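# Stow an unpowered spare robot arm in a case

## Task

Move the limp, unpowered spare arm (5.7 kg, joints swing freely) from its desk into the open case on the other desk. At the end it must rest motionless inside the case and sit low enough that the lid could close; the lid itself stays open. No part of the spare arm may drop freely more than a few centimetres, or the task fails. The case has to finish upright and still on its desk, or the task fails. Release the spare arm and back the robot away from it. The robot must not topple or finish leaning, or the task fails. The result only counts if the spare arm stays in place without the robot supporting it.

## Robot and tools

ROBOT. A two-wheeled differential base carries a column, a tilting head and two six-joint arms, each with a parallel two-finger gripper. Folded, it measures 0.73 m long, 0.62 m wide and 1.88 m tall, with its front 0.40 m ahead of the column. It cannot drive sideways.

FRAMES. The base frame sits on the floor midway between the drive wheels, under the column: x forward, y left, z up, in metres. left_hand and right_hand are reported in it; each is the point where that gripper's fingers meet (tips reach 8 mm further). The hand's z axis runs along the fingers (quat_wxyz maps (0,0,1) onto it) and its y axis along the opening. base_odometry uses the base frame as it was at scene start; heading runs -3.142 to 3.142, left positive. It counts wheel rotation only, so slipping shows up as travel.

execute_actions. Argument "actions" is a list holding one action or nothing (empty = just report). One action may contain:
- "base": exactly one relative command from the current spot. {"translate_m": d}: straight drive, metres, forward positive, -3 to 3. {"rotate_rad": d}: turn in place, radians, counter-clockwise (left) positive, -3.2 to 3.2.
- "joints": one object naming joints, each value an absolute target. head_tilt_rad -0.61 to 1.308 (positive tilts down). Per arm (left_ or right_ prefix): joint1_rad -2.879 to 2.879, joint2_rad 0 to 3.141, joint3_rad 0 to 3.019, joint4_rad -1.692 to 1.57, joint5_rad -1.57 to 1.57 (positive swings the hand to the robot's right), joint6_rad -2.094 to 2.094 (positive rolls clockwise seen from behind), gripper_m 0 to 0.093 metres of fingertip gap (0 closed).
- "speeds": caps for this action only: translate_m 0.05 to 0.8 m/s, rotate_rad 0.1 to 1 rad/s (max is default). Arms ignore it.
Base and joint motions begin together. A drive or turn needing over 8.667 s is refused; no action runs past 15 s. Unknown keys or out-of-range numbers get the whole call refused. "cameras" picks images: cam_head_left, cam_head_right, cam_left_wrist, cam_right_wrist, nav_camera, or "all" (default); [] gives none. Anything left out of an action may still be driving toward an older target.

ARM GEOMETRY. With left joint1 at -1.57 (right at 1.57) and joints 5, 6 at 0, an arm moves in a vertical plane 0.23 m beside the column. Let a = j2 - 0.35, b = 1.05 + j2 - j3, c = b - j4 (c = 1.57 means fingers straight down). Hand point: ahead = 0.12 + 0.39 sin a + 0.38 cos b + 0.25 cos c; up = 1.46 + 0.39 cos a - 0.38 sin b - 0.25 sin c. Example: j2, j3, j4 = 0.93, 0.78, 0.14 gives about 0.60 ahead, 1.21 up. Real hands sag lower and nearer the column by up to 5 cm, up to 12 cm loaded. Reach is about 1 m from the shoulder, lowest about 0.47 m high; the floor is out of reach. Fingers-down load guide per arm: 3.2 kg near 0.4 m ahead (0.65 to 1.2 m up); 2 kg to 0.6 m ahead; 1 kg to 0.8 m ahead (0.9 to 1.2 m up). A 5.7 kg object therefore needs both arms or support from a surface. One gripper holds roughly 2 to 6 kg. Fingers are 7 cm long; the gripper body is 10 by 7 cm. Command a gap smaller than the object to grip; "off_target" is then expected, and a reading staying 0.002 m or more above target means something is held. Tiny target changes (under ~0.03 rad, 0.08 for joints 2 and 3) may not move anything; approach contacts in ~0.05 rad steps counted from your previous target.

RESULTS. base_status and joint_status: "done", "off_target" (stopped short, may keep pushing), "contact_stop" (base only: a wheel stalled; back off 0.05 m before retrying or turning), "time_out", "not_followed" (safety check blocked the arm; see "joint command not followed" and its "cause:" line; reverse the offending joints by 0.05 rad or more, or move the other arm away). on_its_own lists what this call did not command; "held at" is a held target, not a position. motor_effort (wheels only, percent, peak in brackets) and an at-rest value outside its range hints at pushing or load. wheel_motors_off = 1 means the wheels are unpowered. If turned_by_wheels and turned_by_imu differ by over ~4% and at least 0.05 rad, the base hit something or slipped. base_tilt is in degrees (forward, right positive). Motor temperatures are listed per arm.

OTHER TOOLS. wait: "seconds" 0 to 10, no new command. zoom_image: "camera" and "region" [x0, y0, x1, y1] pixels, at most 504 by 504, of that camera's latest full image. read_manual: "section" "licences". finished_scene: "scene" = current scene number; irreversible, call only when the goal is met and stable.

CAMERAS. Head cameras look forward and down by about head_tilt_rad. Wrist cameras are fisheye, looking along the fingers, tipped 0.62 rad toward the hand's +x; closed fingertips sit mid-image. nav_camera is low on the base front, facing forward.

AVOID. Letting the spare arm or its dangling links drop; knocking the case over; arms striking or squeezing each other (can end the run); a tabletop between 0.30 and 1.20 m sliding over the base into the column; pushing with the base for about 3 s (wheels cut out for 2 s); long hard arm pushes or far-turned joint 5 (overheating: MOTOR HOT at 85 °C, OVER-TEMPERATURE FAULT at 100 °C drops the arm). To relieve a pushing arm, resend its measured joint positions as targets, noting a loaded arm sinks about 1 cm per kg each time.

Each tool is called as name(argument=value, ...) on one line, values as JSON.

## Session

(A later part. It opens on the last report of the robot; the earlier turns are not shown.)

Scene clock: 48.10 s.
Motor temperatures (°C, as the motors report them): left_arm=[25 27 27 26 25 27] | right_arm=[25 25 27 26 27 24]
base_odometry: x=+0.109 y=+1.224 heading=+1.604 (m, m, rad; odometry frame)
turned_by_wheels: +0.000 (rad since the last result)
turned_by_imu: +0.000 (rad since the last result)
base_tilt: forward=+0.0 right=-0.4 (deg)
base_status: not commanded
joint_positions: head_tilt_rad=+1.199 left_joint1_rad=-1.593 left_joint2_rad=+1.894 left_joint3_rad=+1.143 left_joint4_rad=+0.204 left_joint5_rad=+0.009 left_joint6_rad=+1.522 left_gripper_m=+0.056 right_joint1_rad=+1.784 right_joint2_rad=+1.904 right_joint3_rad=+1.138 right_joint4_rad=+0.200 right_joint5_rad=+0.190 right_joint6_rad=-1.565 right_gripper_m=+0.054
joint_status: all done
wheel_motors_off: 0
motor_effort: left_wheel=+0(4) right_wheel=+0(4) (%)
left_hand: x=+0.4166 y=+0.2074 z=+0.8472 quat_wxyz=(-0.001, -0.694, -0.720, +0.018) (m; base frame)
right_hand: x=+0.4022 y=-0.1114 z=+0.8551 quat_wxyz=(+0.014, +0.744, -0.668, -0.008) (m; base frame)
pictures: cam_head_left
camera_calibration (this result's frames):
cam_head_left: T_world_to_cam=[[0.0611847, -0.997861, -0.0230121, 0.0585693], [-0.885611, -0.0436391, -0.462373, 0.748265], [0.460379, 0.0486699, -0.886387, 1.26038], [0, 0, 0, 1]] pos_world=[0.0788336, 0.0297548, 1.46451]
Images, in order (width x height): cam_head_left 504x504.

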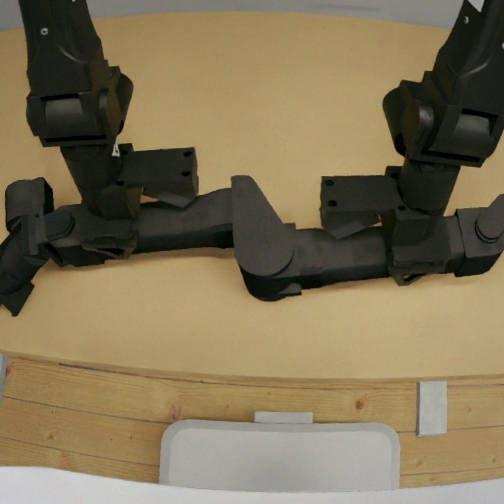

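execute_actions(actions=[{"joints":{"left_joint2_rad":1.45,"left_joint3_rad":0.82,"left_joint4_rad":0.12,"right_joint1_rad":1.83,"right_joint2_rad":1.45,"right_joint3_rad":0.82,"right_joint4_rad":0.12}}], cameras=[])

execute_actions(actions=[{"joints":{"left_joint2_rad":1.0,"left_joint3_rad":0.68,"left_joint4_rad":-0.2,"right_joint1_rad":1.88,"right_joint2_rad":1.0,"right_joint3_rad":0.68,"right_joint4_rad":-0.2,"head_tilt_rad":0.8}}], cameras=["cam_head_left","cam_head_right"])

Scene clock: 52.33 s.
Motor temperatures (°C, as the motors report them): left_arm=[25 27 27 26 25 27] | right_arm=[25 26 27 26 27 24]
base_odometry: x=+0.109 y=+1.224 heading=+1.604 (m, m, rad; odometry frame)
turned_by_wheels: +0.000 (rad since the last result)
turned_by_imu: -0.001 (rad since the last result)
base_tilt: forward=+0.0 right=-0.3 (deg)
base_status: not commanded
joint_positions: head_tilt_rad=+1.199 left_joint1_rad=-1.594 left_joint2_rad=+1.558 left_joint3_rad=+0.859 left_joint4_rad=+0.131 left_joint5_rad=+0.014 left_joint6_rad=+1.511 left_gripper_m=+0.056 right_joint1_rad=+1.826 right_joint2_rad=+1.544 right_joint3_rad=+0.848 right_joint4_rad=+0.122 right_joint5_rad=+0.199 right_joint6_rad=-1.557 right_gripper_m=+0.054
joint_status: all done
wheel_motors_off: 0
motor_effort: left_wheel=+0(2) right_wheel=-1(3) (%)
left_hand: x=+0.4063 y=+0.2084 z=+0.9699 quat_wxyz=(+0.005, -0.690, -0.723, +0.028) (m; base frame)
right_hand: x=+0.3995 y=-0.1127 z=+0.9865 quat_wxyz=(+0.006, +0.749, -0.662, -0.019) (m; base frame)
pictures: none
No camera images: the call's "cameras" was empty. Leave "cameras" out to get every camera's image.

Scene clock: 53.87 s.
Motor temperatures (°C, as the motors report them): left_arm=[25 27 27 26 25 27] | right_arm=[25 26 27 26 27 24]
base_odometry: x=+0.109 y=+1.224 heading=+1.604 (m, m, rad; odometry frame)
turned_by_wheels: +0.000 (rad since the last result)
turned_by_imu: +0.000 (rad since the last result)
base_tilt: forward=+0.1 right=-0.2 (deg)
base_status: not commanded
joint_positions: head_tilt_rad=+0.816 left_joint1_rad=-1.597 left_joint2_rad=+1.101 left_joint3_rad=+0.671 left_joint4_rad=-0.182 left_joint5_rad=+0.020 left_joint6_rad=+1.493 left_gripper_m=+0.056 right_joint1_rad=+1.885 right_joint2_rad=+1.091 right_joint3_rad=+0.672 right_joint4_rad=-0.182 right_joint5_rad=+0.194 right_joint6_rad=-1.530 right_gripper_m=+0.054
joint_status: all done
wheel_motors_off: 0
motor_effort: left_wheel=-1(3) right_wheel=+0(3) (%)
left_hand: x=+0.4015 y=+0.2088 z=+1.1115 quat_wxyz=(+0.018, -0.683, -0.729, +0.046) (m; base frame)
right_hand: x=+0.3996 y=-0.1157 z=+1.1278 quat_wxyz=(-0.004, +0.752, -0.658, -0.047) (m; base frame)
pictures: cam_head_left, cam_head_right
camera_calibration (this result's frames):
cam_head_left: T_world_to_cam=[[0.0653515, -0.997861, 0.00151851, 0.0205838], [-0.648676, -0.0436391, -0.759813, 1.19448], [0.758254, 0.0486699, -0.65014, 0.88167], [0, 0, 0, 1]] pos_world=[0.104953, 0.0297548, 1.48076]
cam_head_right: T_world_to_cam=[[0.0724574, -0.99737, -0.00151179, -0.0361851], [-0.66532, -0.0472051, -0.745065, 1.17174], [0.743034, 0.0549913, -0.666991, 0.911505], [0, 0, 0, 1]] pos_world=[0.104928, -0.0309024, 1.48094]
Images, in order (width x height): cam_head_left 504x504, cam_head_right 504x504.

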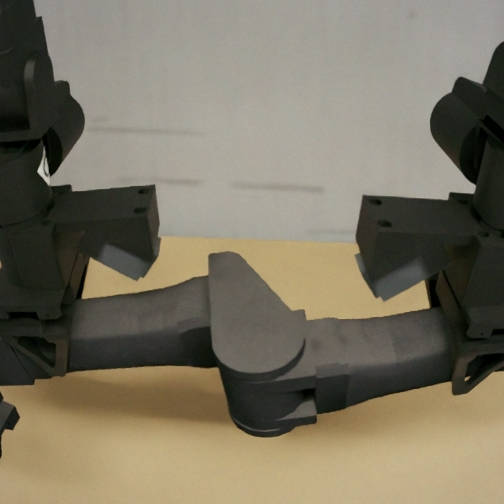

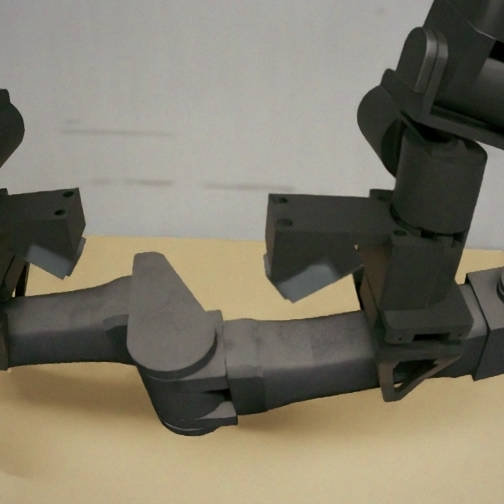

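execute_actions(actions=[{"base":{"translate_m":-1.0},"speeds":{"translate_m":0.3}}], cameras=[])

execute_actions(actions=[{"base":{"rotate_rad":1.59},"speeds":{"rotate_rad":0.4}}], cameras=[])

execute_actions(actions=[{"base":{"translate_m":0.37},"speeds":{"translate_m":0.3}}], cameras=[])

execute_actions(actions=[{"base":{"rotate_rad":1.59},"speeds":{"rotate_rad":0.4},"joints":{"head_tilt_rad":0.5}}], cameras=["cam_head_left","nav_camera"])

Scene clock: 61.77 s.
Motor temperatures (°C, as the motors report them): left_arm=[25 28 27 26 25 28] | right_arm=[25 26 27 26 27 24]
base_odometry: x=+0.142 y=+0.224 heading=+1.602 (m, m, rad; odometry frame)
turned_by_wheels: -0.002 (rad since the last result)
turned_by_imu: -0.005 (rad since the last result)
base_tilt: forward=-0.1 right=-0.3 (deg)
base_status: done
joint_positions: head_tilt_rad=+0.815 left_joint1_rad=-1.598 left_joint2_rad=+1.101 left_joint3_rad=+0.669 left_joint4_rad=-0.186 left_joint5_rad=+0.021 left_joint6_rad=+1.491 left_gripper_m=+0.056 right_joint1_rad=+1.886 right_joint2_rad=+1.091 right_joint3_rad=+0.670 right_joint4_rad=-0.187 right_joint5_rad=+0.195 right_joint6_rad=-1.528 right_gripper_m=+0.054
joint_status: not commanded
wheel_motors_off: 0
motor_effort: left_wheel=-1(33) right_wheel=+1(43) (%)
left_hand: x=+0.3994 y=+0.2084 z=+1.1116 quat_wxyz=(+0.020, -0.682, -0.729, +0.048) (m; base frame)
right_hand: x=+0.3973 y=-0.1160 z=+1.1278 quat_wxyz=(-0.001, +0.752, -0.658, -0.049) (m; base frame)
pictures: none
No camera images: the call's "cameras" was empty. Leave "cameras" out to get every camera's image.

Scene clock: 66.73 s.
Motor temperatures (°C, as the motors report them): left_arm=[25 28 27 26 25 28] | right_arm=[25 27 27 26 27 24]
base_odometry: x=+0.142 y=+0.224 heading=-3.092 (m, m, rad; odometry frame)
turned_by_wheels: +1.589 (rad since the last result)
turned_by_imu: +1.567 (rad since the last result)
base_tilt: forward=+0.0 right=-0.2 (deg)
base_status: done
joint_positions: head_tilt_rad=+0.815 left_joint1_rad=-1.599 left_joint2_rad=+1.101 left_joint3_rad=+0.673 left_joint4_rad=-0.186 left_joint5_rad=+0.019 left_joint6_rad=+1.492 left_gripper_m=+0.056 right_joint1_rad=+1.885 right_joint2_rad=+1.091 right_joint3_rad=+0.673 right_joint4_rad=-0.187 right_joint5_rad=+0.196 right_joint6_rad=-1.530 right_gripper_m=+0.053
joint_status: not commanded
wheel_motors_off: 0
motor_effort: left_wheel=-5(41) right_wheel=+5(43) (%)
left_hand: x=+0.4015 y=+0.2082 z=+1.1117 quat_wxyz=(+0.019, -0.683, -0.728, +0.046) (m; base frame)
right_hand: x=+0.3993 y=-0.1161 z=+1.1278 quat_wxyz=(-0.002, +0.752, -0.657, -0.047) (m; base frame)
pictures: none
No camera images: the call's "cameras" was empty. Leave "cameras" out to get every camera's image.

Scene clock: 69.30 s.
Motor temperatures (°C, as the motors report them): left_arm=[25 28 27 26 25 28] | right_arm=[25 27 27 26 27 24]
base_odometry: x=-0.228 y=+0.205 heading=-3.091 (m, m, rad; odometry frame)
turned_by_wheels: +0.000 (rad since the last result)
turned_by_imu: +0.001 (rad since the last result)
base_tilt: forward=+0.0 right=-0.3 (deg)
base_status: done
joint_positions: head_tilt_rad=+0.815 left_joint1_rad=-1.599 left_joint2_rad=+1.101 left_joint3_rad=+0.674 left_joint4_rad=-0.186 left_joint5_rad=+0.019 left_joint6_rad=+1.493 left_gripper_m=+0.056 right_joint1_rad=+1.884 right_joint2_rad=+1.091 right_joint3_rad=+0.674 right_joint4_rad=-0.185 right_joint5_rad=+0.194 right_joint6_rad=-1.531 right_gripper_m=+0.053
joint_status: not commanded
wheel_motors_off: 0
motor_effort: left_wheel=+1(43) right_wheel=-2(52) (%)
left_hand: x=+0.4025 y=+0.2082 z=+1.1117 quat_wxyz=(+0.018, -0.683, -0.728, +0.046) (m; base frame)
right_hand: x=+0.4004 y=-0.1164 z=+1.1277 quat_wxyz=(-0.003, +0.752, -0.657, -0.047) (m; base frame)
pictures: none
No camera images: the call's "cameras" was empty. Leave "cameras" out to get every camera's image.

Scene clock: 74.27 s.
Motor temperatures (°C, as the motors report them): left_arm=[25 28 27 26 26 28] | right_arm=[25 27 27 26 27 24]
base_odometry: x=-0.228 y=+0.205 heading=-1.502 (m, m, rad; odometry frame)
turned_by_wheels: +1.589 (rad since the last result)
turned_by_imu: +1.567 (rad since the last result)
base_tilt: forward=+0.0 right=-0.2 (deg)
base_status: done
joint_positions: head_tilt_rad=+0.518 left_joint1_rad=-1.599 left_joint2_rad=+1.101 left_joint3_rad=+0.674 left_joint4_rad=-0.186 left_joint5_rad=+0.018 left_joint6_rad=+1.492 left_gripper_m=+0.056 right_joint1_rad=+1.885 right_joint2_rad=+1.091 right_joint3_rad=+0.674 right_joint4_rad=-0.185 right_joint5_rad=+0.195 right_joint6_rad=-1.532 right_gripper_m=+0.053
joint_status: all done
wheel_motors_off: 0
motor_effort: left_wheel=-5(39) right_wheel=+5(41) (%)
left_hand: x=+0.4020 y=+0.2083 z=+1.1117 quat_wxyz=(+0.019, -0.683, -0.728, +0.046) (m; base frame)
right_hand: x=+0.4003 y=-0.1161 z=+1.1278 quat_wxyz=(-0.003, +0.752, -0.657, -0.047) (m; base frame)
pictures: cam_head_left, nav_camera
camera_calibration (this result's frames):
cam_head_left: T_world_to_cam=[[0.0620319, -0.997861, 0.0206198, -0.00866615], [-0.397287, -0.0436391, -0.916656, 1.42345], [0.915595, 0.0486699, -0.399145, 0.48727], [0, 0, 0, 1]] pos_world=[0.119912, 0.0297548, 1.49948]
Images, in order (width x height): cam_head_left 504x504, nav_camera 504x504.

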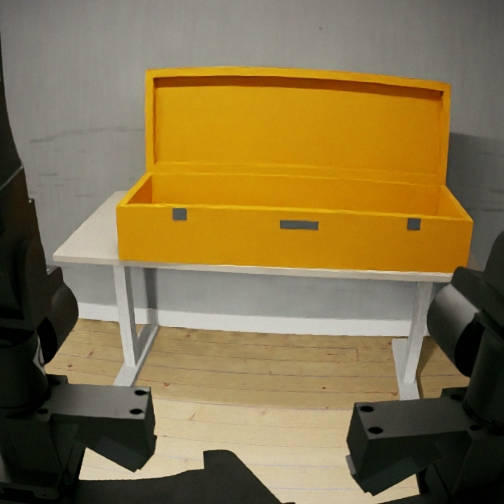

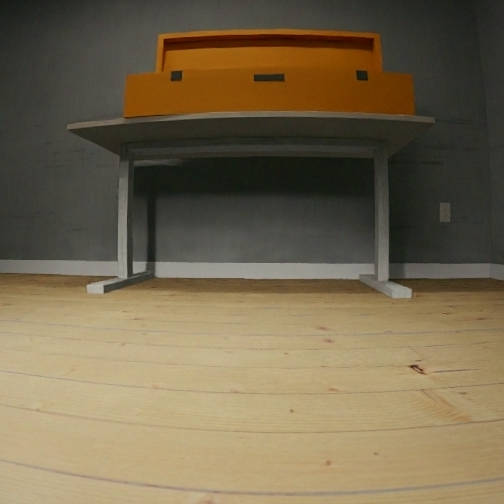

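execute_actions(actions=[{"base":{"rotate_rad":-0.11},"speeds":{"rotate_rad":0.3},"joints":{"left_joint2_rad":0.9,"left_joint3_rad":0.7,"left_joint4_rad":-0.32,"right_joint2_rad":0.9,"right_joint3_rad":0.7,"right_joint4_rad":-0.32,"right_joint1_rad":1.9}}], cameras=[])

execute_actions(actions=[{"base":{"translate_m":1.0},"speeds":{"translate_m":0.3}}], cameras=[])

execute_actions(actions=[{"base":{"rotate_rad":0.11},"speeds":{"rotate_rad":0.3},"joints":{"head_tilt_rad":0.75}}])

Scene clock: 78.87 s.
Motor temperatures (°C, as the motors report them): left_arm=[25 29 27 26 26 28] | right_arm=[25 27 27 26 27 24]
base_odometry: x=-0.228 y=+0.206 heading=-1.611 (m, m, rad; odometry frame)
turned_by_wheels: -0.109 (rad since the last result)
turned_by_imu: -0.109 (rad since the last result)
base_tilt: forward=+0.0 right=-0.3 (deg)
base_status: done
joint_positions: head_tilt_rad=+0.518 left_joint1_rad=-1.601 left_joint2_rad=+1.025 left_joint3_rad=+0.687 left_joint4_rad=-0.295 left_joint5_rad=+0.020 left_joint6_rad=+1.492 left_gripper_m=+0.056 right_joint1_rad=+1.898 right_joint2_rad=+1.014 right_joint3_rad=+0.688 right_joint4_rad=-0.300 right_joint5_rad=+0.199 right_joint6_rad=-1.517 right_gripper_m=+0.053
joint_status: all done
wheel_motors_off: 0
motor_effort: left_wheel=+5(27) right_wheel=-5(19) (%)
left_hand: x=+0.4089 y=+0.2078 z=+1.1361 quat_wxyz=(+0.025, -0.683, -0.728, +0.054) (m; base frame)
right_hand: x=+0.4064 y=-0.1167 z=+1.1532 quat_wxyz=(+0.003, +0.751, -0.657, -0.056) (m; base frame)
pictures: none
No camera images: the call's "cameras" was empty. Leave "cameras" out to get every camera's image.

Scene clock: 83.53 s.
Motor temperatures (°C, as the motors report them): left_arm=[25 29 27 26 26 28] | right_arm=[25 27 27 26 27 24]
base_odometry: x=-0.268 y=-0.794 heading=-1.610 (m, m, rad; odometry frame)
turned_by_wheels: +0.001 (rad since the last result)
turned_by_imu: +0.002 (rad since the last result)
base_tilt: forward=+0.0 right=-0.3 (deg)
base_status: done
joint_positions: head_tilt_rad=+0.518 left_joint1_rad=-1.601 left_joint2_rad=+1.025 left_joint3_rad=+0.687 left_joint4_rad=-0.303 left_joint5_rad=+0.018 left_joint6_rad=+1.493 left_gripper_m=+0.056 right_joint1_rad=+1.900 right_joint2_rad=+1.013 right_joint3_rad=+0.687 right_joint4_rad=-0.304 right_joint5_rad=+0.198 right_joint6_rad=-1.517 right_gripper_m=+0.053
joint_status: not commanded
wheel_motors_off: 0
motor_effort: left_wheel=+1(56) right_wheel=-2(42) (%)
left_hand: x=+0.4069 y=+0.2082 z=+1.1364 quat_wxyz=(+0.028, -0.683, -0.727, +0.056) (m; base frame)
right_hand: x=+0.4048 y=-0.1163 z=+1.1536 quat_wxyz=(+0.005, +0.752, -0.657, -0.058) (m; base frame)
pictures: none
No camera images: the call's "cameras" was empty. Leave "cameras" out to get every camera's image.

Scene clock: 84.60 s.
Motor temperatures (°C, as the motors report them): left_arm=[25 29 27 26 26 28] | right_arm=[25 27 27 26 27 24]
base_odometry: x=-0.268 y=-0.794 heading=-1.501 (m, m, rad; odometry frame)
turned_by_wheels: +0.109 (rad since the last result)
turned_by_imu: +0.107 (rad since the last result)
base_tilt: forward=+0.0 right=-0.3 (deg)
base_status: done
joint_positions: head_tilt_rad=+0.752 left_joint1_rad=-1.598 left_joint2_rad=+1.025 left_joint3_rad=+0.683 left_joint4_rad=-0.303 left_joint5_rad=+0.019 left_joint6_rad=+1.492 left_gripper_m=+0.056 right_joint1_rad=+1.902 right_joint2_rad=+1.013 right_joint3_rad=+0.686 right_joint4_rad=-0.304 right_joint5_rad=+0.196 right_joint6_rad=-1.517 right_gripper_m=+0.053
joint_status: all done
wheel_motors_off: 0
motor_effort: left_wheel=+0(39) right_wheel=+0(30) (%)
left_hand: x=+0.4046 y=+0.2092 z=+1.1363 quat_wxyz=(+0.030, -0.682, -0.728, +0.056) (m; base frame)
right_hand: x=+0.4039 y=-0.1153 z=+1.1538 quat_wxyz=(+0.004, +0.752, -0.656, -0.060) (m; base frame)
pictures: cam_head_left, cam_head_right, cam_left_wrist, cam_right_wrist, nav_camera
camera_calibration (this result's frames):
cam_head_left: T_world_to_cam=[[0.0651227, -0.997861, 0.00567176, 0.0141993], [-0.599039, -0.0436391, -0.79953, 1.25316], [0.798068, 0.0486699, -0.600599, 0.803386], [0, 0, 0, 1]] pos_world=[0.108609, 0.0297548, 1.48437]
cam_head_right: T_world_to_cam=[[0.0724069, -0.99737, 0.00309952, -0.043284], [-0.616587, -0.0472051, -0.78587, 1.23215], [0.78395, 0.0549913, -0.618384, 0.834604], [0, 0, 0, 1]] pos_world=[0.108573, -0.0309024, 1.48455]
cam_left_wrist: T_world_to_cam=[[-0.99043, -0.0639233, 0.12232, 0.271531], [0.0140636, 0.834919, 0.550193, -0.798704], [-0.137298, 0.546648, -0.82603, 1.00336], [0, 0, 0, 1]] pos_world=[0.417924, 0.135725, 1.23503]
cam_right_wrist: T_world_to_cam=[[0.987396, 0.137392, -0.0785679, -0.291888], [0.15815, -0.837159, 0.523596, -0.762686], [0.00616412, -0.529422, -0.848336, 1.03667], [0, 0, 0, 1]] pos_world=[0.402438, -0.0495507, 1.25585]
Images, in order (width x height): cam_head_left 504x504, cam_head_right 504x504, cam_left_wrist 616x616, cam_right_wrist 616x616, nav_camera 504x504.

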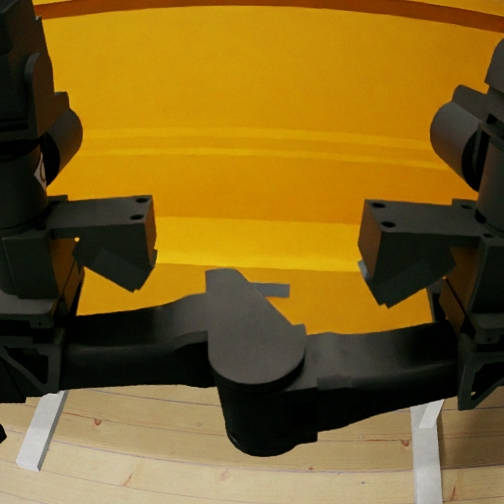

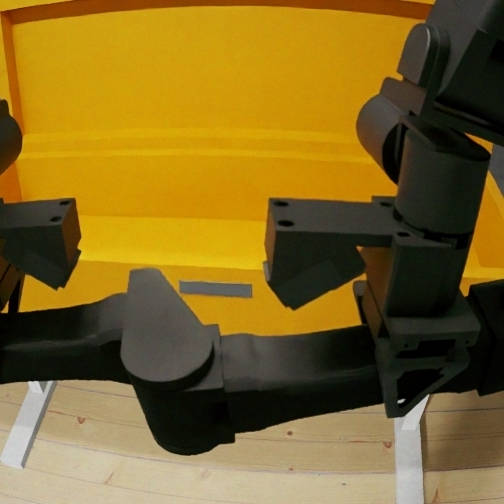

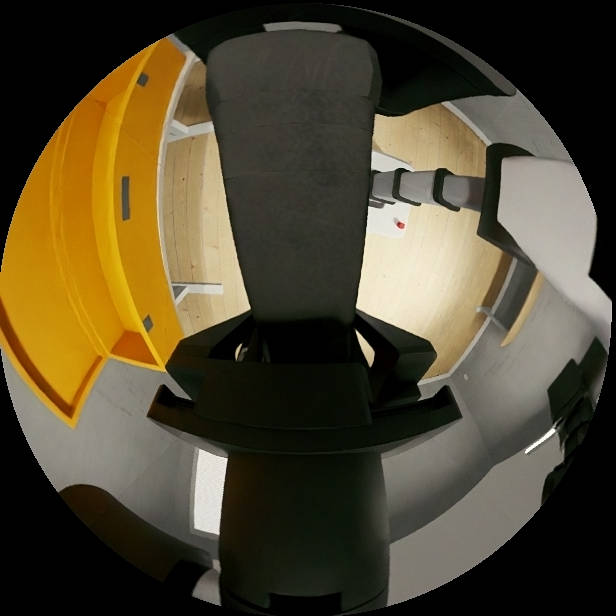

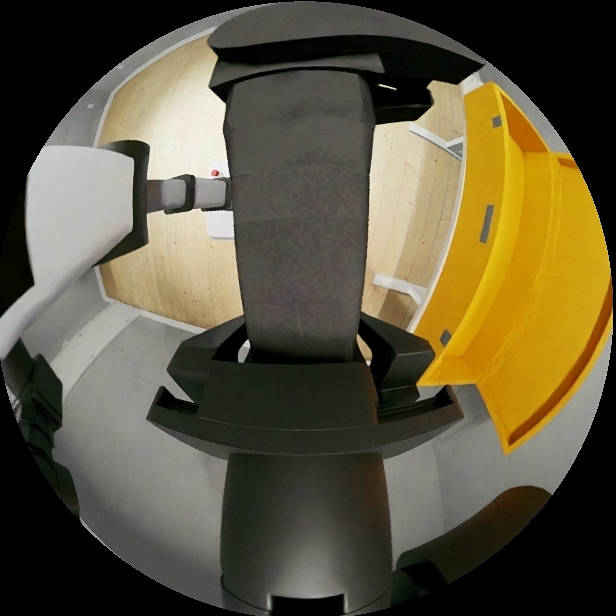

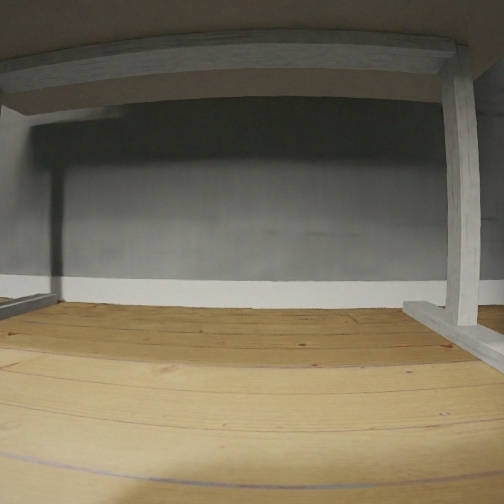

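execute_actions(actions=[{"base":{"translate_m":0.4},"speeds":{"translate_m":0.15},"joints":{"head_tilt_rad":1.0}}], cameras=["cam_head_left","cam_left_wrist","cam_right_wrist"])

Scene clock: 89.90 s.
Motor temperatures (°C, as the motors report them): left_arm=[25 29 27 26 26 28] | right_arm=[25 27 27 26 27 24]
base_odometry: x=-0.240 y=-1.193 heading=-1.501 (m, m, rad; odometry frame)
turned_by_wheels: +0.001 (rad since the last result)
turned_by_imu: +0.000 (rad since the last result)
base_tilt: forward=+0.0 right=-0.2 (deg)
base_status: done
joint_positions: head_tilt_rad=+1.000 left_joint1_rad=-1.598 left_joint2_rad=+1.025 left_joint3_rad=+0.687 left_joint4_rad=-0.304 left_joint5_rad=+0.020 left_joint6_rad=+1.494 left_gripper_m=+0.056 right_joint1_rad=+1.902 right_joint2_rad=+1.012 right_joint3_rad=+0.688 right_joint4_rad=-0.305 right_joint5_rad=+0.198 right_joint6_rad=-1.515 right_gripper_m=+0.053
joint_status: all done
wheel_motors_off: 0
motor_effort: left_wheel=+1(44) right_wheel=-1(35) (%)
left_hand: x=+0.4069 y=+0.2091 z=+1.1365 quat_wxyz=(+0.029, -0.683, -0.728, +0.056) (m; base frame)
right_hand: x=+0.4052 y=-0.1154 z=+1.1540 quat_wxyz=(+0.004, +0.752, -0.657, -0.059) (m; base frame)
pictures: cam_head_left, cam_left_wrist, cam_right_wrist
camera_calibration (this result's frames):
cam_head_left: T_world_to_cam=[[0.0645234, -0.997861, -0.0104815, 0.0391052], [-0.776913, -0.0436391, -0.628094, 0.998041], [0.626293, 0.0486699, -0.778067, 1.08528], [0, 0, 0, 1]] pos_world=[0.0931673, 0.0297548, 1.47169]
cam_left_wrist: T_world_to_cam=[[-0.990919, -0.0620873, 0.119267, 0.277083], [0.0138277, 0.835251, 0.549695, -0.79818], [-0.133747, 0.546353, -0.826807, 1.0034], [0, 0, 0, 1]] pos_world=[0.419805, 0.135674, 1.23533]
cam_right_wrist: T_world_to_cam=[[0.98782, 0.135106, -0.0771839, -0.295158], [0.155469, -0.836757, 0.52504, -0.763655], [0.0063516, -0.530644, -0.847571, 1.0357], [0, 0, 0, 1]] pos_world=[0.40371, -0.0495258, 1.256]
Images, in order (width x height): cam_head_left 504x504, cam_left_wrist 616x616, cam_right_wrist 616x616.

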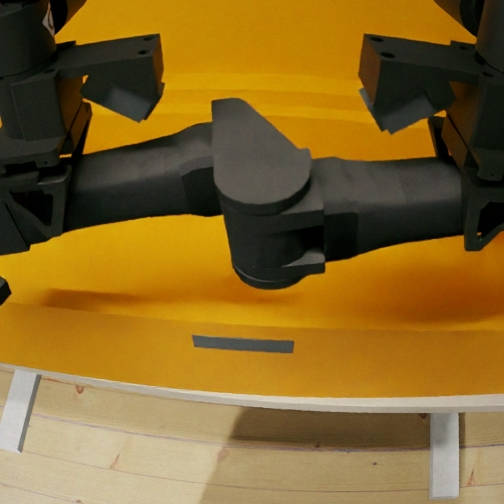

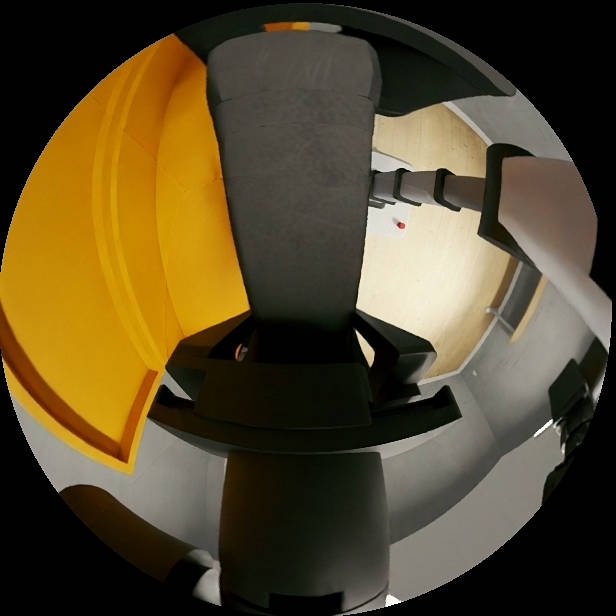

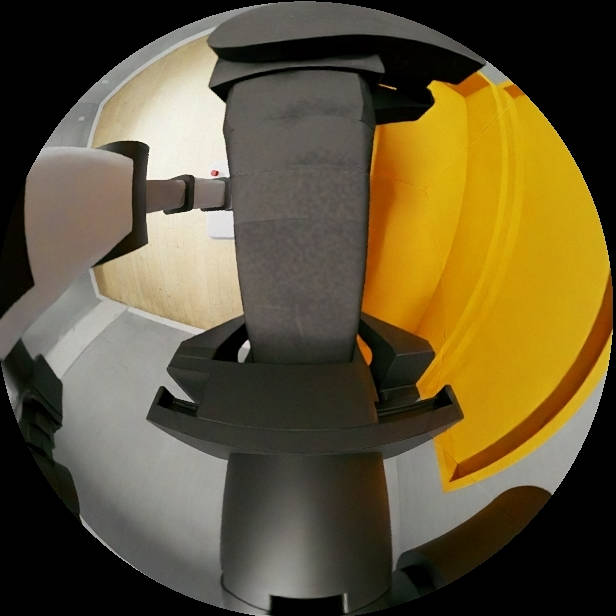

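execute_actions(actions=[{"base":{"translate_m":0.2},"speeds":{"translate_m":0.08},"joints":{"head_tilt_rad":1.2}}], cameras=[])

execute_actions(actions=[{"joints":{"left_joint2_rad":1.45,"left_joint3_rad":0.82,"left_joint4_rad":0.12,"right_joint1_rad":1.84,"right_joint2_rad":1.45,"right_joint3_rad":0.82,"right_joint4_rad":0.12}}], cameras=["cam_head_left","cam_head_right","cam_left_wrist","cam_right_wrist"])

Scene clock: 95.07 s.
Motor temperatures (°C, as the motors report them): left_arm=[25 29 27 26 26 28] | right_arm=[25 28 27 26 27 24]
base_odometry: x=-0.226 y=-1.393 heading=-1.500 (m, m, rad; odometry frame)
turned_by_wheels: +0.000 (rad since the last result)
turned_by_imu: +0.000 (rad since the last result)
base_tilt: forward=+0.0 right=-0.3 (deg)
base_status: done
joint_positions: head_tilt_rad=+1.198 left_joint1_rad=-1.598 left_joint2_rad=+1.025 left_joint3_rad=+0.685 left_joint4_rad=-0.304 left_joint5_rad=+0.020 left_joint6_rad=+1.493 left_gripper_m=+0.056 right_joint1_rad=+1.902 right_joint2_rad=+1.012 right_joint3_rad=+0.686 right_joint4_rad=-0.305 right_joint5_rad=+0.198 right_joint6_rad=-1.515 right_gripper_m=+0.053
joint_status: all done
wheel_motors_off: 0
motor_effort: left_wheel=+1(29) right_wheel=-1(29) (%)
left_hand: x=+0.4057 y=+0.2091 z=+1.1364 quat_wxyz=(+0.029, -0.683, -0.728, +0.056) (m; base frame)
right_hand: x=+0.4042 y=-0.1155 z=+1.1540 quat_wxyz=(+0.004, +0.752, -0.657, -0.059) (m; base frame)
pictures: none
No camera images: the call's "cameras" was empty. Leave "cameras" out to get every camera's image.

Scene clock: 96.77 s.
Motor temperatures (°C, as the motors report them): left_arm=[25 30 27 26 26 28] | right_arm=[25 28 27 26 27 24]
base_odometry: x=-0.226 y=-1.393 heading=-1.500 (m, m, rad; odometry frame)
turned_by_wheels: +0.000 (rad since the last result)
turned_by_imu: +0.000 (rad since the last result)
base_tilt: forward=-0.1 right=-0.1 (deg)
base_status: not commanded
joint_positions: head_tilt_rad=+1.198 left_joint1_rad=-1.589 left_joint2_rad=+1.576 left_joint3_rad=+0.859 left_joint4_rad=+0.131 left_joint5_rad=+0.013 left_joint6_rad=+1.518 left_gripper_m=+0.056 right_joint1_rad=+1.832 right_joint2_rad=+1.558 right_joint3_rad=+0.844 right_joint4_rad=+0.122 right_joint5_rad=+0.191 right_joint6_rad=-1.551 right_gripper_m=+0.053
joint_status: all done
wheel_motors_off: 0
motor_effort: left_wheel=+1(5) right_wheel=-2(6) (%)
left_hand: x=+0.3974 y=+0.2117 z=+0.9647 quat_wxyz=(+0.013, -0.691, -0.722, +0.032) (m; base frame)
right_hand: x=+0.3897 y=-0.1084 z=+0.9835 quat_wxyz=(+0.009, +0.749, -0.662, -0.030) (m; base frame)
pictures: cam_head_left, cam_head_right, cam_left_wrist, cam_right_wrist
camera_calibration (this result's frames):
cam_head_left: T_world_to_cam=[[0.0612026, -0.997861, -0.0229646, 0.0584952], [-0.885252, -0.0436391, -0.46306, 0.749306], [0.461068, 0.0486699, -0.886029, 1.2598], [0, 0, 0, 1]] pos_world=[0.0788923, 0.0297548, 1.46454]
cam_head_right: T_world_to_cam=[[0.0666656, -0.99737, -0.0284264, 0.00555304], [-0.895195, -0.0472051, -0.443168, 0.718318], [0.440661, 0.0549913, -0.895988, 1.27928], [0, 0, 0, 1]] pos_world=[0.0789361, -0.0309024, 1.46471]
cam_left_wrist: T_world_to_cam=[[-0.997036, -0.0440258, 0.0630995, 0.341109], [-0.00114531, 0.82851, 0.559972, -0.708304], [-0.0769318, 0.55824, -0.826105, 0.832896], [0, 0, 0, 1]] pos_world=[0.403363, 0.136899, 1.06317]
cam_right_wrist: T_world_to_cam=[[0.991376, 0.122443, -0.0467102, -0.326687], [0.127198, -0.813263, 0.567824, -0.694382], [0.0315384, -0.568868, -0.821824, 0.855691], [0, 0, 0, 1]] pos_world=[0.385207, -0.0379392, 1.08225]
Images, in order (width x height): cam_head_left 504x504, cam_head_right 504x504, cam_left_wrist 616x616, cam_right_wrist 616x616.

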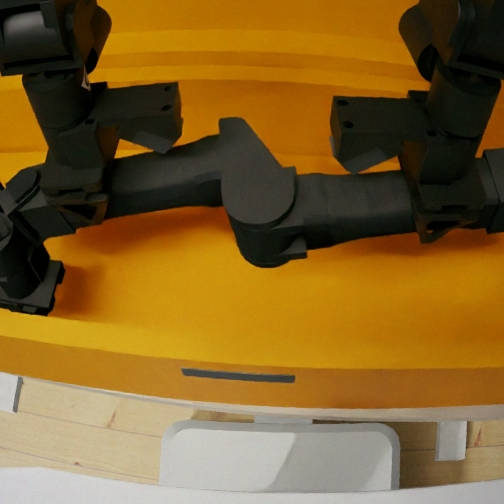

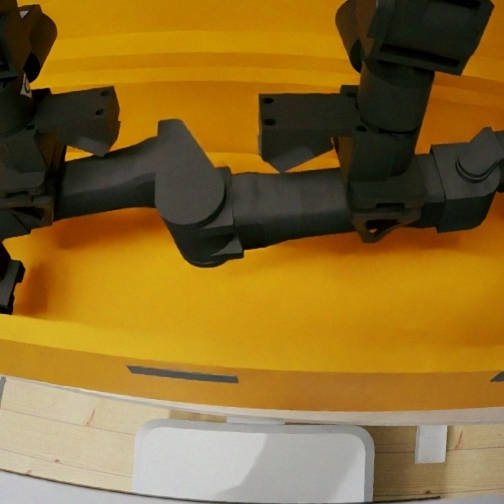

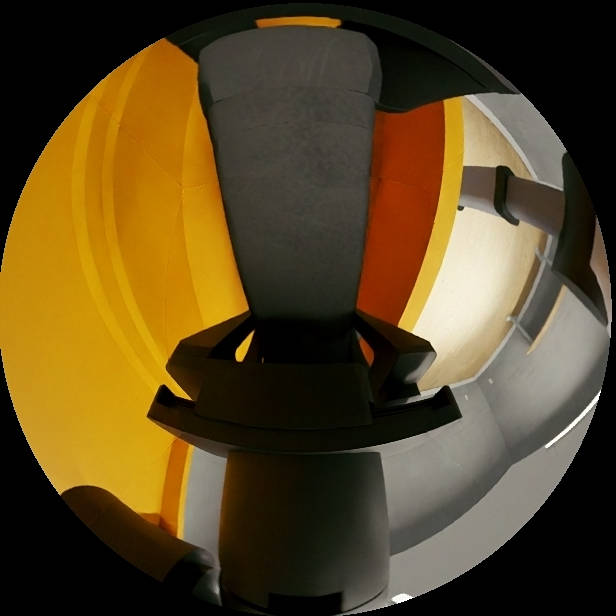

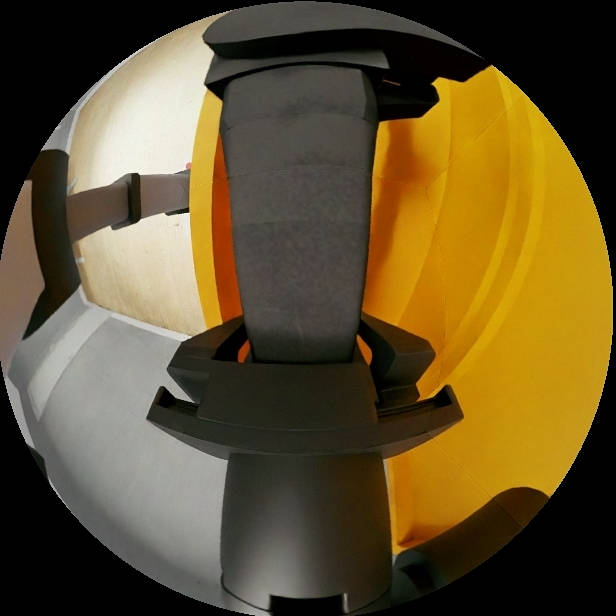

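execute_actions(actions=[{"base":{"translate_m":0.04},"speeds":{"translate_m":0.05},"joints":{"left_joint2_rad":1.75,"left_joint3_rad":1.08,"left_joint4_rad":0.17,"right_joint1_rad":1.81,"right_joint2_rad":1.75,"right_joint3_rad":1.08,"right_joint4_rad":0.17}}], cameras=["cam_head_left","cam_head_right"])

Scene clock: 99.93 s.
Motor temperatures (°C, as the motors report them): left_arm=[25 30 27 26 26 28] | right_arm=[25 28 27 26 27 24]
base_odometry: x=-0.223 y=-1.433 heading=-1.500 (m, m, rad; odometry frame)
turned_by_wheels: +0.000 (rad since the last result)
turned_by_imu: +0.000 (rad since the last result)
base_tilt: forward=+0.2 right=-0.3 (deg)
base_status: done
joint_positions: head_tilt_rad=+1.199 left_joint1_rad=-1.588 left_joint2_rad=+1.809 left_joint3_rad=+1.112 left_joint4_rad=+0.170 left_joint5_rad=+0.019 left_joint6_rad=+1.524 left_gripper_m=+0.054 right_joint1_rad=+1.793 right_joint2_rad=+1.838 right_joint3_rad=+1.109 right_joint4_rad=+0.181 right_joint5_rad=+0.195 right_joint6_rad=-1.556 right_gripper_m=+0.053
joint_status: all done
wheel_motors_off: 0
motor_effort: left_wheel=+0(29) right_wheel=+0(32) (%)
left_hand: x=+0.4397 y=+0.2096 z=+0.8758 quat_wxyz=(-0.010, -0.693, -0.720, +0.013) (m; base frame)
right_hand: x=+0.4191 y=-0.1081 z=+0.8779 quat_wxyz=(+0.006, +0.742, -0.671, -0.003) (m; base frame)
pictures: cam_head_left, cam_head_right
camera_calibration (this result's frames):
cam_head_left: T_world_to_cam=[[0.0611868, -0.997861, -0.0230065, 0.0585606], [-0.885569, -0.0436391, -0.462453, 0.748387], [0.46046, 0.0486699, -0.886345, 1.26032], [0, 0, 0, 1]] pos_world=[0.0788405, 0.0297548, 1.46452]
cam_head_right: T_world_to_cam=[[0.0666461, -0.99737, -0.0284721, 0.00562439], [-0.895498, -0.0472051, -0.442554, 0.717388], [0.440047, 0.0549913, -0.89629, 1.27977], [0, 0, 0, 1]] pos_world=[0.0788844, -0.0309024, 1.46469]
Images, in order (width x height): cam_head_left 504x504, cam_head_right 504x504.

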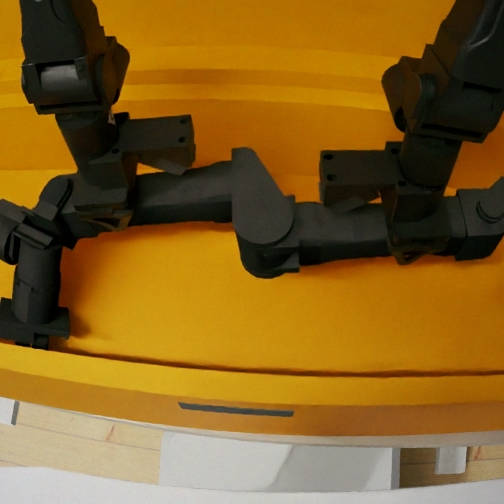

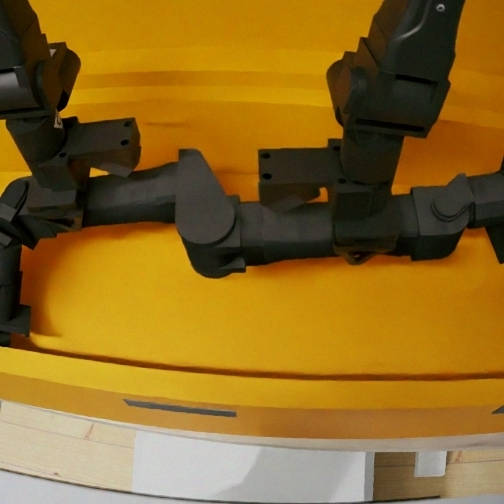

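Wrist is folding flat toward the front; good. Continue.

execute_actions(actions=[{"joints":{"left_joint2_rad":2.0,"left_joint3_rad":1.27,"left_joint4_rad":0.22,"right_joint1_rad":1.79,"right_joint2_rad":2.0,"right_joint3_rad":1.27,"right_joint4_rad":0.22}}], cameras=["cam_head_left","cam_head_right"])

Scene clock: 101.73 s.
Motor temperatures (°C, as the motors report them): left_arm=[25 29 27 26 26 28] | right_arm=[25 28 27 26 27 24]
base_odometry: x=-0.223 y=-1.433 heading=-1.500 (m, m, rad; odometry frame)
turned_by_wheels: +0.000 (rad since the last result)
turned_by_imu: +0.000 (rad since the last result)
base_tilt: forward=+0.1 right=-0.3 (deg)
base_status: not commanded
joint_positions: head_tilt_rad=+1.199 left_joint1_rad=-1.592 left_joint2_rad=+1.985 left_joint3_rad=+1.337 left_joint4_rad=+0.232 left_joint5_rad=+0.015 left_joint6_rad=+1.572 left_gripper_m=+0.054 right_joint1_rad=+1.774 right_joint2_rad=+2.027 right_joint3_rad=+1.316 right_joint4_rad=+0.252 right_joint5_rad=+0.203 right_joint6_rad=-1.520 right_gripper_m=+0.053
joint_status: all done
wheel_motors_off: 0
motor_effort: left_wheel=-5(6) right_wheel=-2(5) (%)
left_hand: x=+0.4869 y=+0.2056 z=+0.8069 quat_wxyz=(-0.050, -0.710, -0.702, -0.026) (m; base frame)
right_hand: x=+0.4462 y=-0.1070 z=+0.8040 quat_wxyz=(-0.018, +0.720, -0.693, +0.034) (m; base frame)
pictures: cam_head_left, cam_head_right
camera_calibration (this result's frames):
cam_head_left: T_world_to_cam=[[0.0611868, -0.997861, -0.0230066, 0.0585607], [-0.885569, -0.0436391, -0.462453, 0.748387], [0.46046, 0.0486699, -0.886345, 1.26032], [0, 0, 0, 1]] pos_world=[0.0788405, 0.0297548, 1.46452]
cam_head_right: T_world_to_cam=[[0.0666461, -0.99737, -0.0284722, 0.00562442], [-0.895498, -0.0472051, -0.442554, 0.717388], [0.440046, 0.0549913, -0.89629, 1.27977], [0, 0, 0, 1]] pos_world=[0.0788844, -0.0309024, 1.46469]
Images, in order (width x height): cam_head_left 504x504, cam_head_right 504x504.

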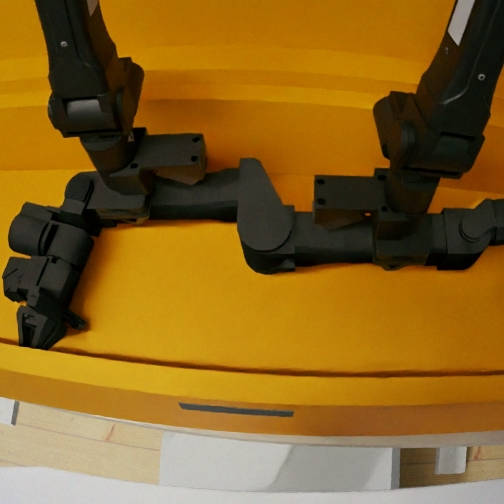

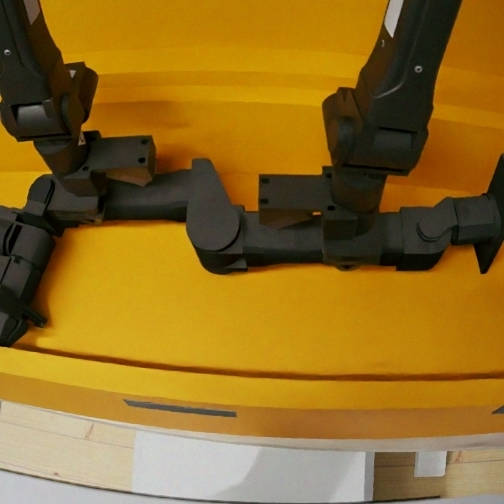

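execute_actions(actions=[{"joints":{"left_joint2_rad":2.08,"left_joint3_rad":1.3,"right_joint2_rad":2.1,"right_joint3_rad":1.3}}], cameras=[])

execute_actions(actions=[{"joints":{"left_gripper_m":0.085,"right_gripper_m":0.085}}], cameras=["cam_head_left"])

execute_actions(actions=[{"joints":{"left_joint2_rad":1.3,"left_joint3_rad":0.72,"left_joint4_rad":0.05,"right_joint2_rad":1.3,"right_joint3_rad":0.72,"right_joint4_rad":0.05}}], cameras=[])

execute_actions(actions=[{"base":{"translate_m":-0.6},"joints":{"head_tilt_rad":0.8}}], cameras=["cam_head_left","cam_head_right"])

Scene clock: 104.70 s.
Motor temperatures (°C, as the motors report them): left_arm=[25 29 27 26 26 28] | right_arm=[25 28 27 26 27 24]
base_odometry: x=-0.223 y=-1.433 heading=-1.500 (m, m, rad; odometry frame)
turned_by_wheels: +0.000 (rad since the last result)
turned_by_imu: -0.001 (rad since the last result)
base_tilt: forward=-0.1 right=-0.1 (deg)
base_status: not commanded
joint_positions: head_tilt_rad=+1.199 left_joint1_rad=-1.591 left_joint2_rad=+2.053 left_joint3_rad=+1.386 left_joint4_rad=+0.255 left_joint5_rad=+0.018 left_joint6_rad=+1.564 left_gripper_m=+0.054 right_joint1_rad=+1.776 right_joint2_rad=+2.061 right_joint3_rad=+1.335 right_joint4_rad=+0.258 right_joint5_rad=+0.219 right_joint6_rad=-1.518 right_gripper_m=+0.053
joint_status: all done
wheel_motors_off: 0
motor_effort: left_wheel=-6(7) right_wheel=-2(4) (%)
left_hand: x=+0.4780 y=+0.2054 z=+0.7819 quat_wxyz=(-0.052, -0.707, -0.705, -0.027) (m; base frame)
right_hand: x=+0.4368 y=-0.1065 z=+0.7925 quat_wxyz=(-0.011, +0.720, -0.693, +0.036) (m; base frame)
pictures: none
No camera images: the call's "cameras" was empty. Leave "cameras" out to get every camera's image.

Scene clock: 105.47 s.
Motor temperatures (°C, as the motors report them): left_arm=[25 29 27 26 26 28] | right_arm=[25 28 27 26 27 24]
base_odometry: x=-0.223 y=-1.433 heading=-1.500 (m, m, rad; odometry frame)
turned_by_wheels: +0.000 (rad since the last result)
turned_by_imu: +0.000 (rad since the last result)
base_tilt: forward=+0.0 right=-0.2 (deg)
base_status: not commanded
joint_positions: head_tilt_rad=+1.199 left_joint1_rad=-1.591 left_joint2_rad=+2.051 left_joint3_rad=+1.362 left_joint4_rad=+0.255 left_joint5_rad=+0.010 left_joint6_rad=+1.566 left_gripper_m=+0.085 right_joint1_rad=+1.779 right_joint2_rad=+2.063 right_joint3_rad=+1.323 right_joint4_rad=+0.238 right_joint5_rad=+0.204 right_joint6_rad=-1.550 right_gripper_m=+0.085
joint_status: all done
wheel_motors_off: 0
motor_effort: left_wheel=-3(6) right_wheel=-2(3) (%)
left_hand: x=+0.4641 y=+0.2068 z=+0.7833 quat_wxyz=(-0.042, -0.708, -0.705, -0.021) (m; base frame)
right_hand: x=+0.4227 y=-0.1037 z=+0.7925 quat_wxyz=(-0.003, +0.734, -0.679, +0.019) (m; base frame)
pictures: cam_head_left
camera_calibration (this result's frames):
cam_head_left: T_world_to_cam=[[0.0611868, -0.997861, -0.0230065, 0.0585606], [-0.885569, -0.0436391, -0.462453, 0.748387], [0.46046, 0.0486699, -0.886345, 1.26032], [0, 0, 0, 1]] pos_world=[0.0788405, 0.0297548, 1.46452]
Images, in order (width x height): cam_head_left 504x504.

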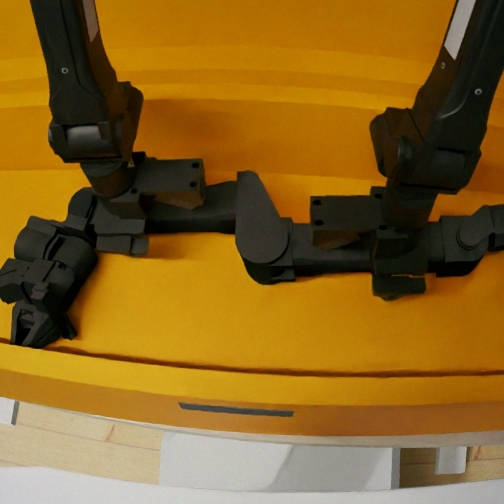

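Scene clock: 106.93 s.
Motor temperatures (°C, as the motors report them): left_arm=[25 29 27 26 26 28] | right_arm=[25 27 27 26 27 24]
base_odometry: x=-0.223 y=-1.433 heading=-1.500 (m, m, rad; odometry frame)
turned_by_wheels: +0.000 (rad since the last result)
turned_by_imu: +0.000 (rad since the last result)
base_tilt: forward=+0.0 right=-0.3 (deg)
base_status: not commanded
joint_positions: head_tilt_rad=+1.199 left_joint1_rad=-1.574 left_joint2_rad=+1.290 left_joint3_rad=+0.723 left_joint4_rad=+0.056 left_joint5_rad=+0.003 left_joint6_rad=+1.566 left_gripper_m=+0.085 right_joint1_rad=+1.782 right_joint2_rad=+1.294 right_joint3_rad=+0.724 right_joint4_rad=+0.051 right_joint5_rad=+0.202 right_joint6_rad=-1.560 right_gripper_m=+0.085
joint_status: all done
wheel_motors_off: 0
motor_effort: left_wheel=+0(4) right_wheel=-1(3) (%)
left_hand: x=+0.4218 y=+0.2222 z=+1.0545 quat_wxyz=(-0.006, -0.706, -0.708, -0.002) (m; base frame)
right_hand: x=+0.4177 y=-0.1512 z=+1.0604 quat_wxyz=(+0.001, +0.739, -0.674, +0.012) (m; base frame)
pictures: none
No camera images: the call's "cameras" was empty. Leave "cameras" out to get every camera's image.

Scene clock: 109.53 s.
Motor temperatures (°C, as the motors report them): left_arm=[25 29 27 26 26 28] | right_arm=[25 27 27 26 27 24]
base_odometry: x=-0.265 y=-0.834 heading=-1.500 (m, m, rad; odometry frame)
turned_by_wheels: +0.001 (rad since the last result)
turned_by_imu: -0.001 (rad since the last result)
base_tilt: forward=+0.0 right=-0.2 (deg)
base_status: done
joint_positions: head_tilt_rad=+0.815 left_joint1_rad=-1.574 left_joint2_rad=+1.291 left_joint3_rad=+0.717 left_joint4_rad=+0.056 left_joint5_rad=+0.003 left_joint6_rad=+1.566 left_gripper_m=+0.085 right_joint1_rad=+1.784 right_joint2_rad=+1.294 right_joint3_rad=+0.717 right_joint4_rad=+0.051 right_joint5_rad=+0.201 right_joint6_rad=-1.560 right_gripper_m=+0.085
joint_status: all done
wheel_motors_off: 0
motor_effort: left_wheel=+1(49) right_wheel=-1(33) (%)
left_hand: x=+0.4177 y=+0.2223 z=+1.0544 quat_wxyz=(-0.004, -0.706, -0.708, +0.000) (m; base frame)
right_hand: x=+0.4136 y=-0.1502 z=+1.0607 quat_wxyz=(+0.003, +0.740, -0.673, +0.009) (m; base frame)
pictures: cam_head_left, cam_head_right
camera_calibration (this result's frames):
cam_head_left: T_world_to_cam=[[0.0653506, -0.997861, 0.00155913, 0.0205213], [-0.648203, -0.0436391, -0.760216, 1.19507], [0.758658, 0.0486699, -0.649669, 0.880924], [0, 0, 0, 1]] pos_world=[0.10499, 0.0297548, 1.48079]
cam_head_right: T_world_to_cam=[[0.0724583, -0.99737, -0.00146675, -0.0362545], [-0.664857, -0.0472051, -0.745478, 1.17236], [0.743448, 0.0549913, -0.666529, 0.910772], [0, 0, 0, 1]] pos_world=[0.104965, -0.0309024, 1.48097]
Images, in order (width x height): cam_head_left 504x504, cam_head_right 504x504.

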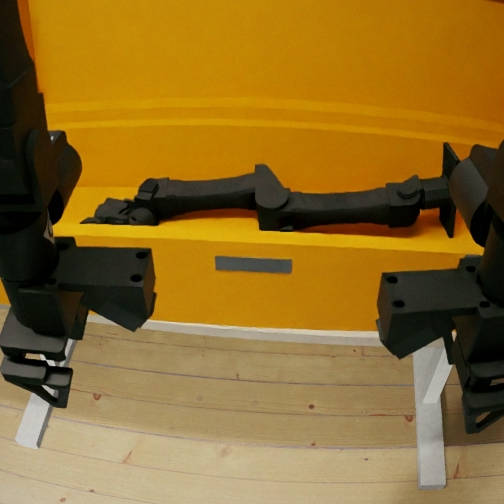

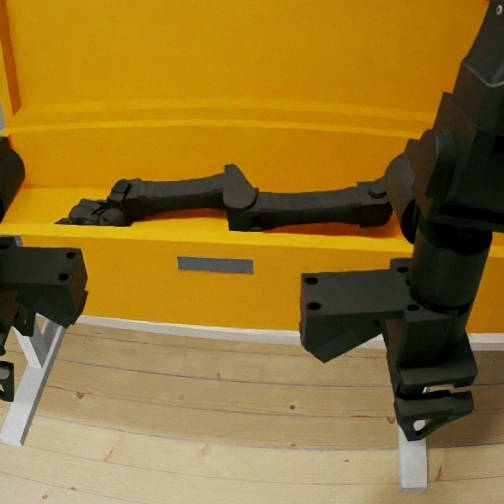

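finished_scene(scene=1)

The scene is finished: the task was done.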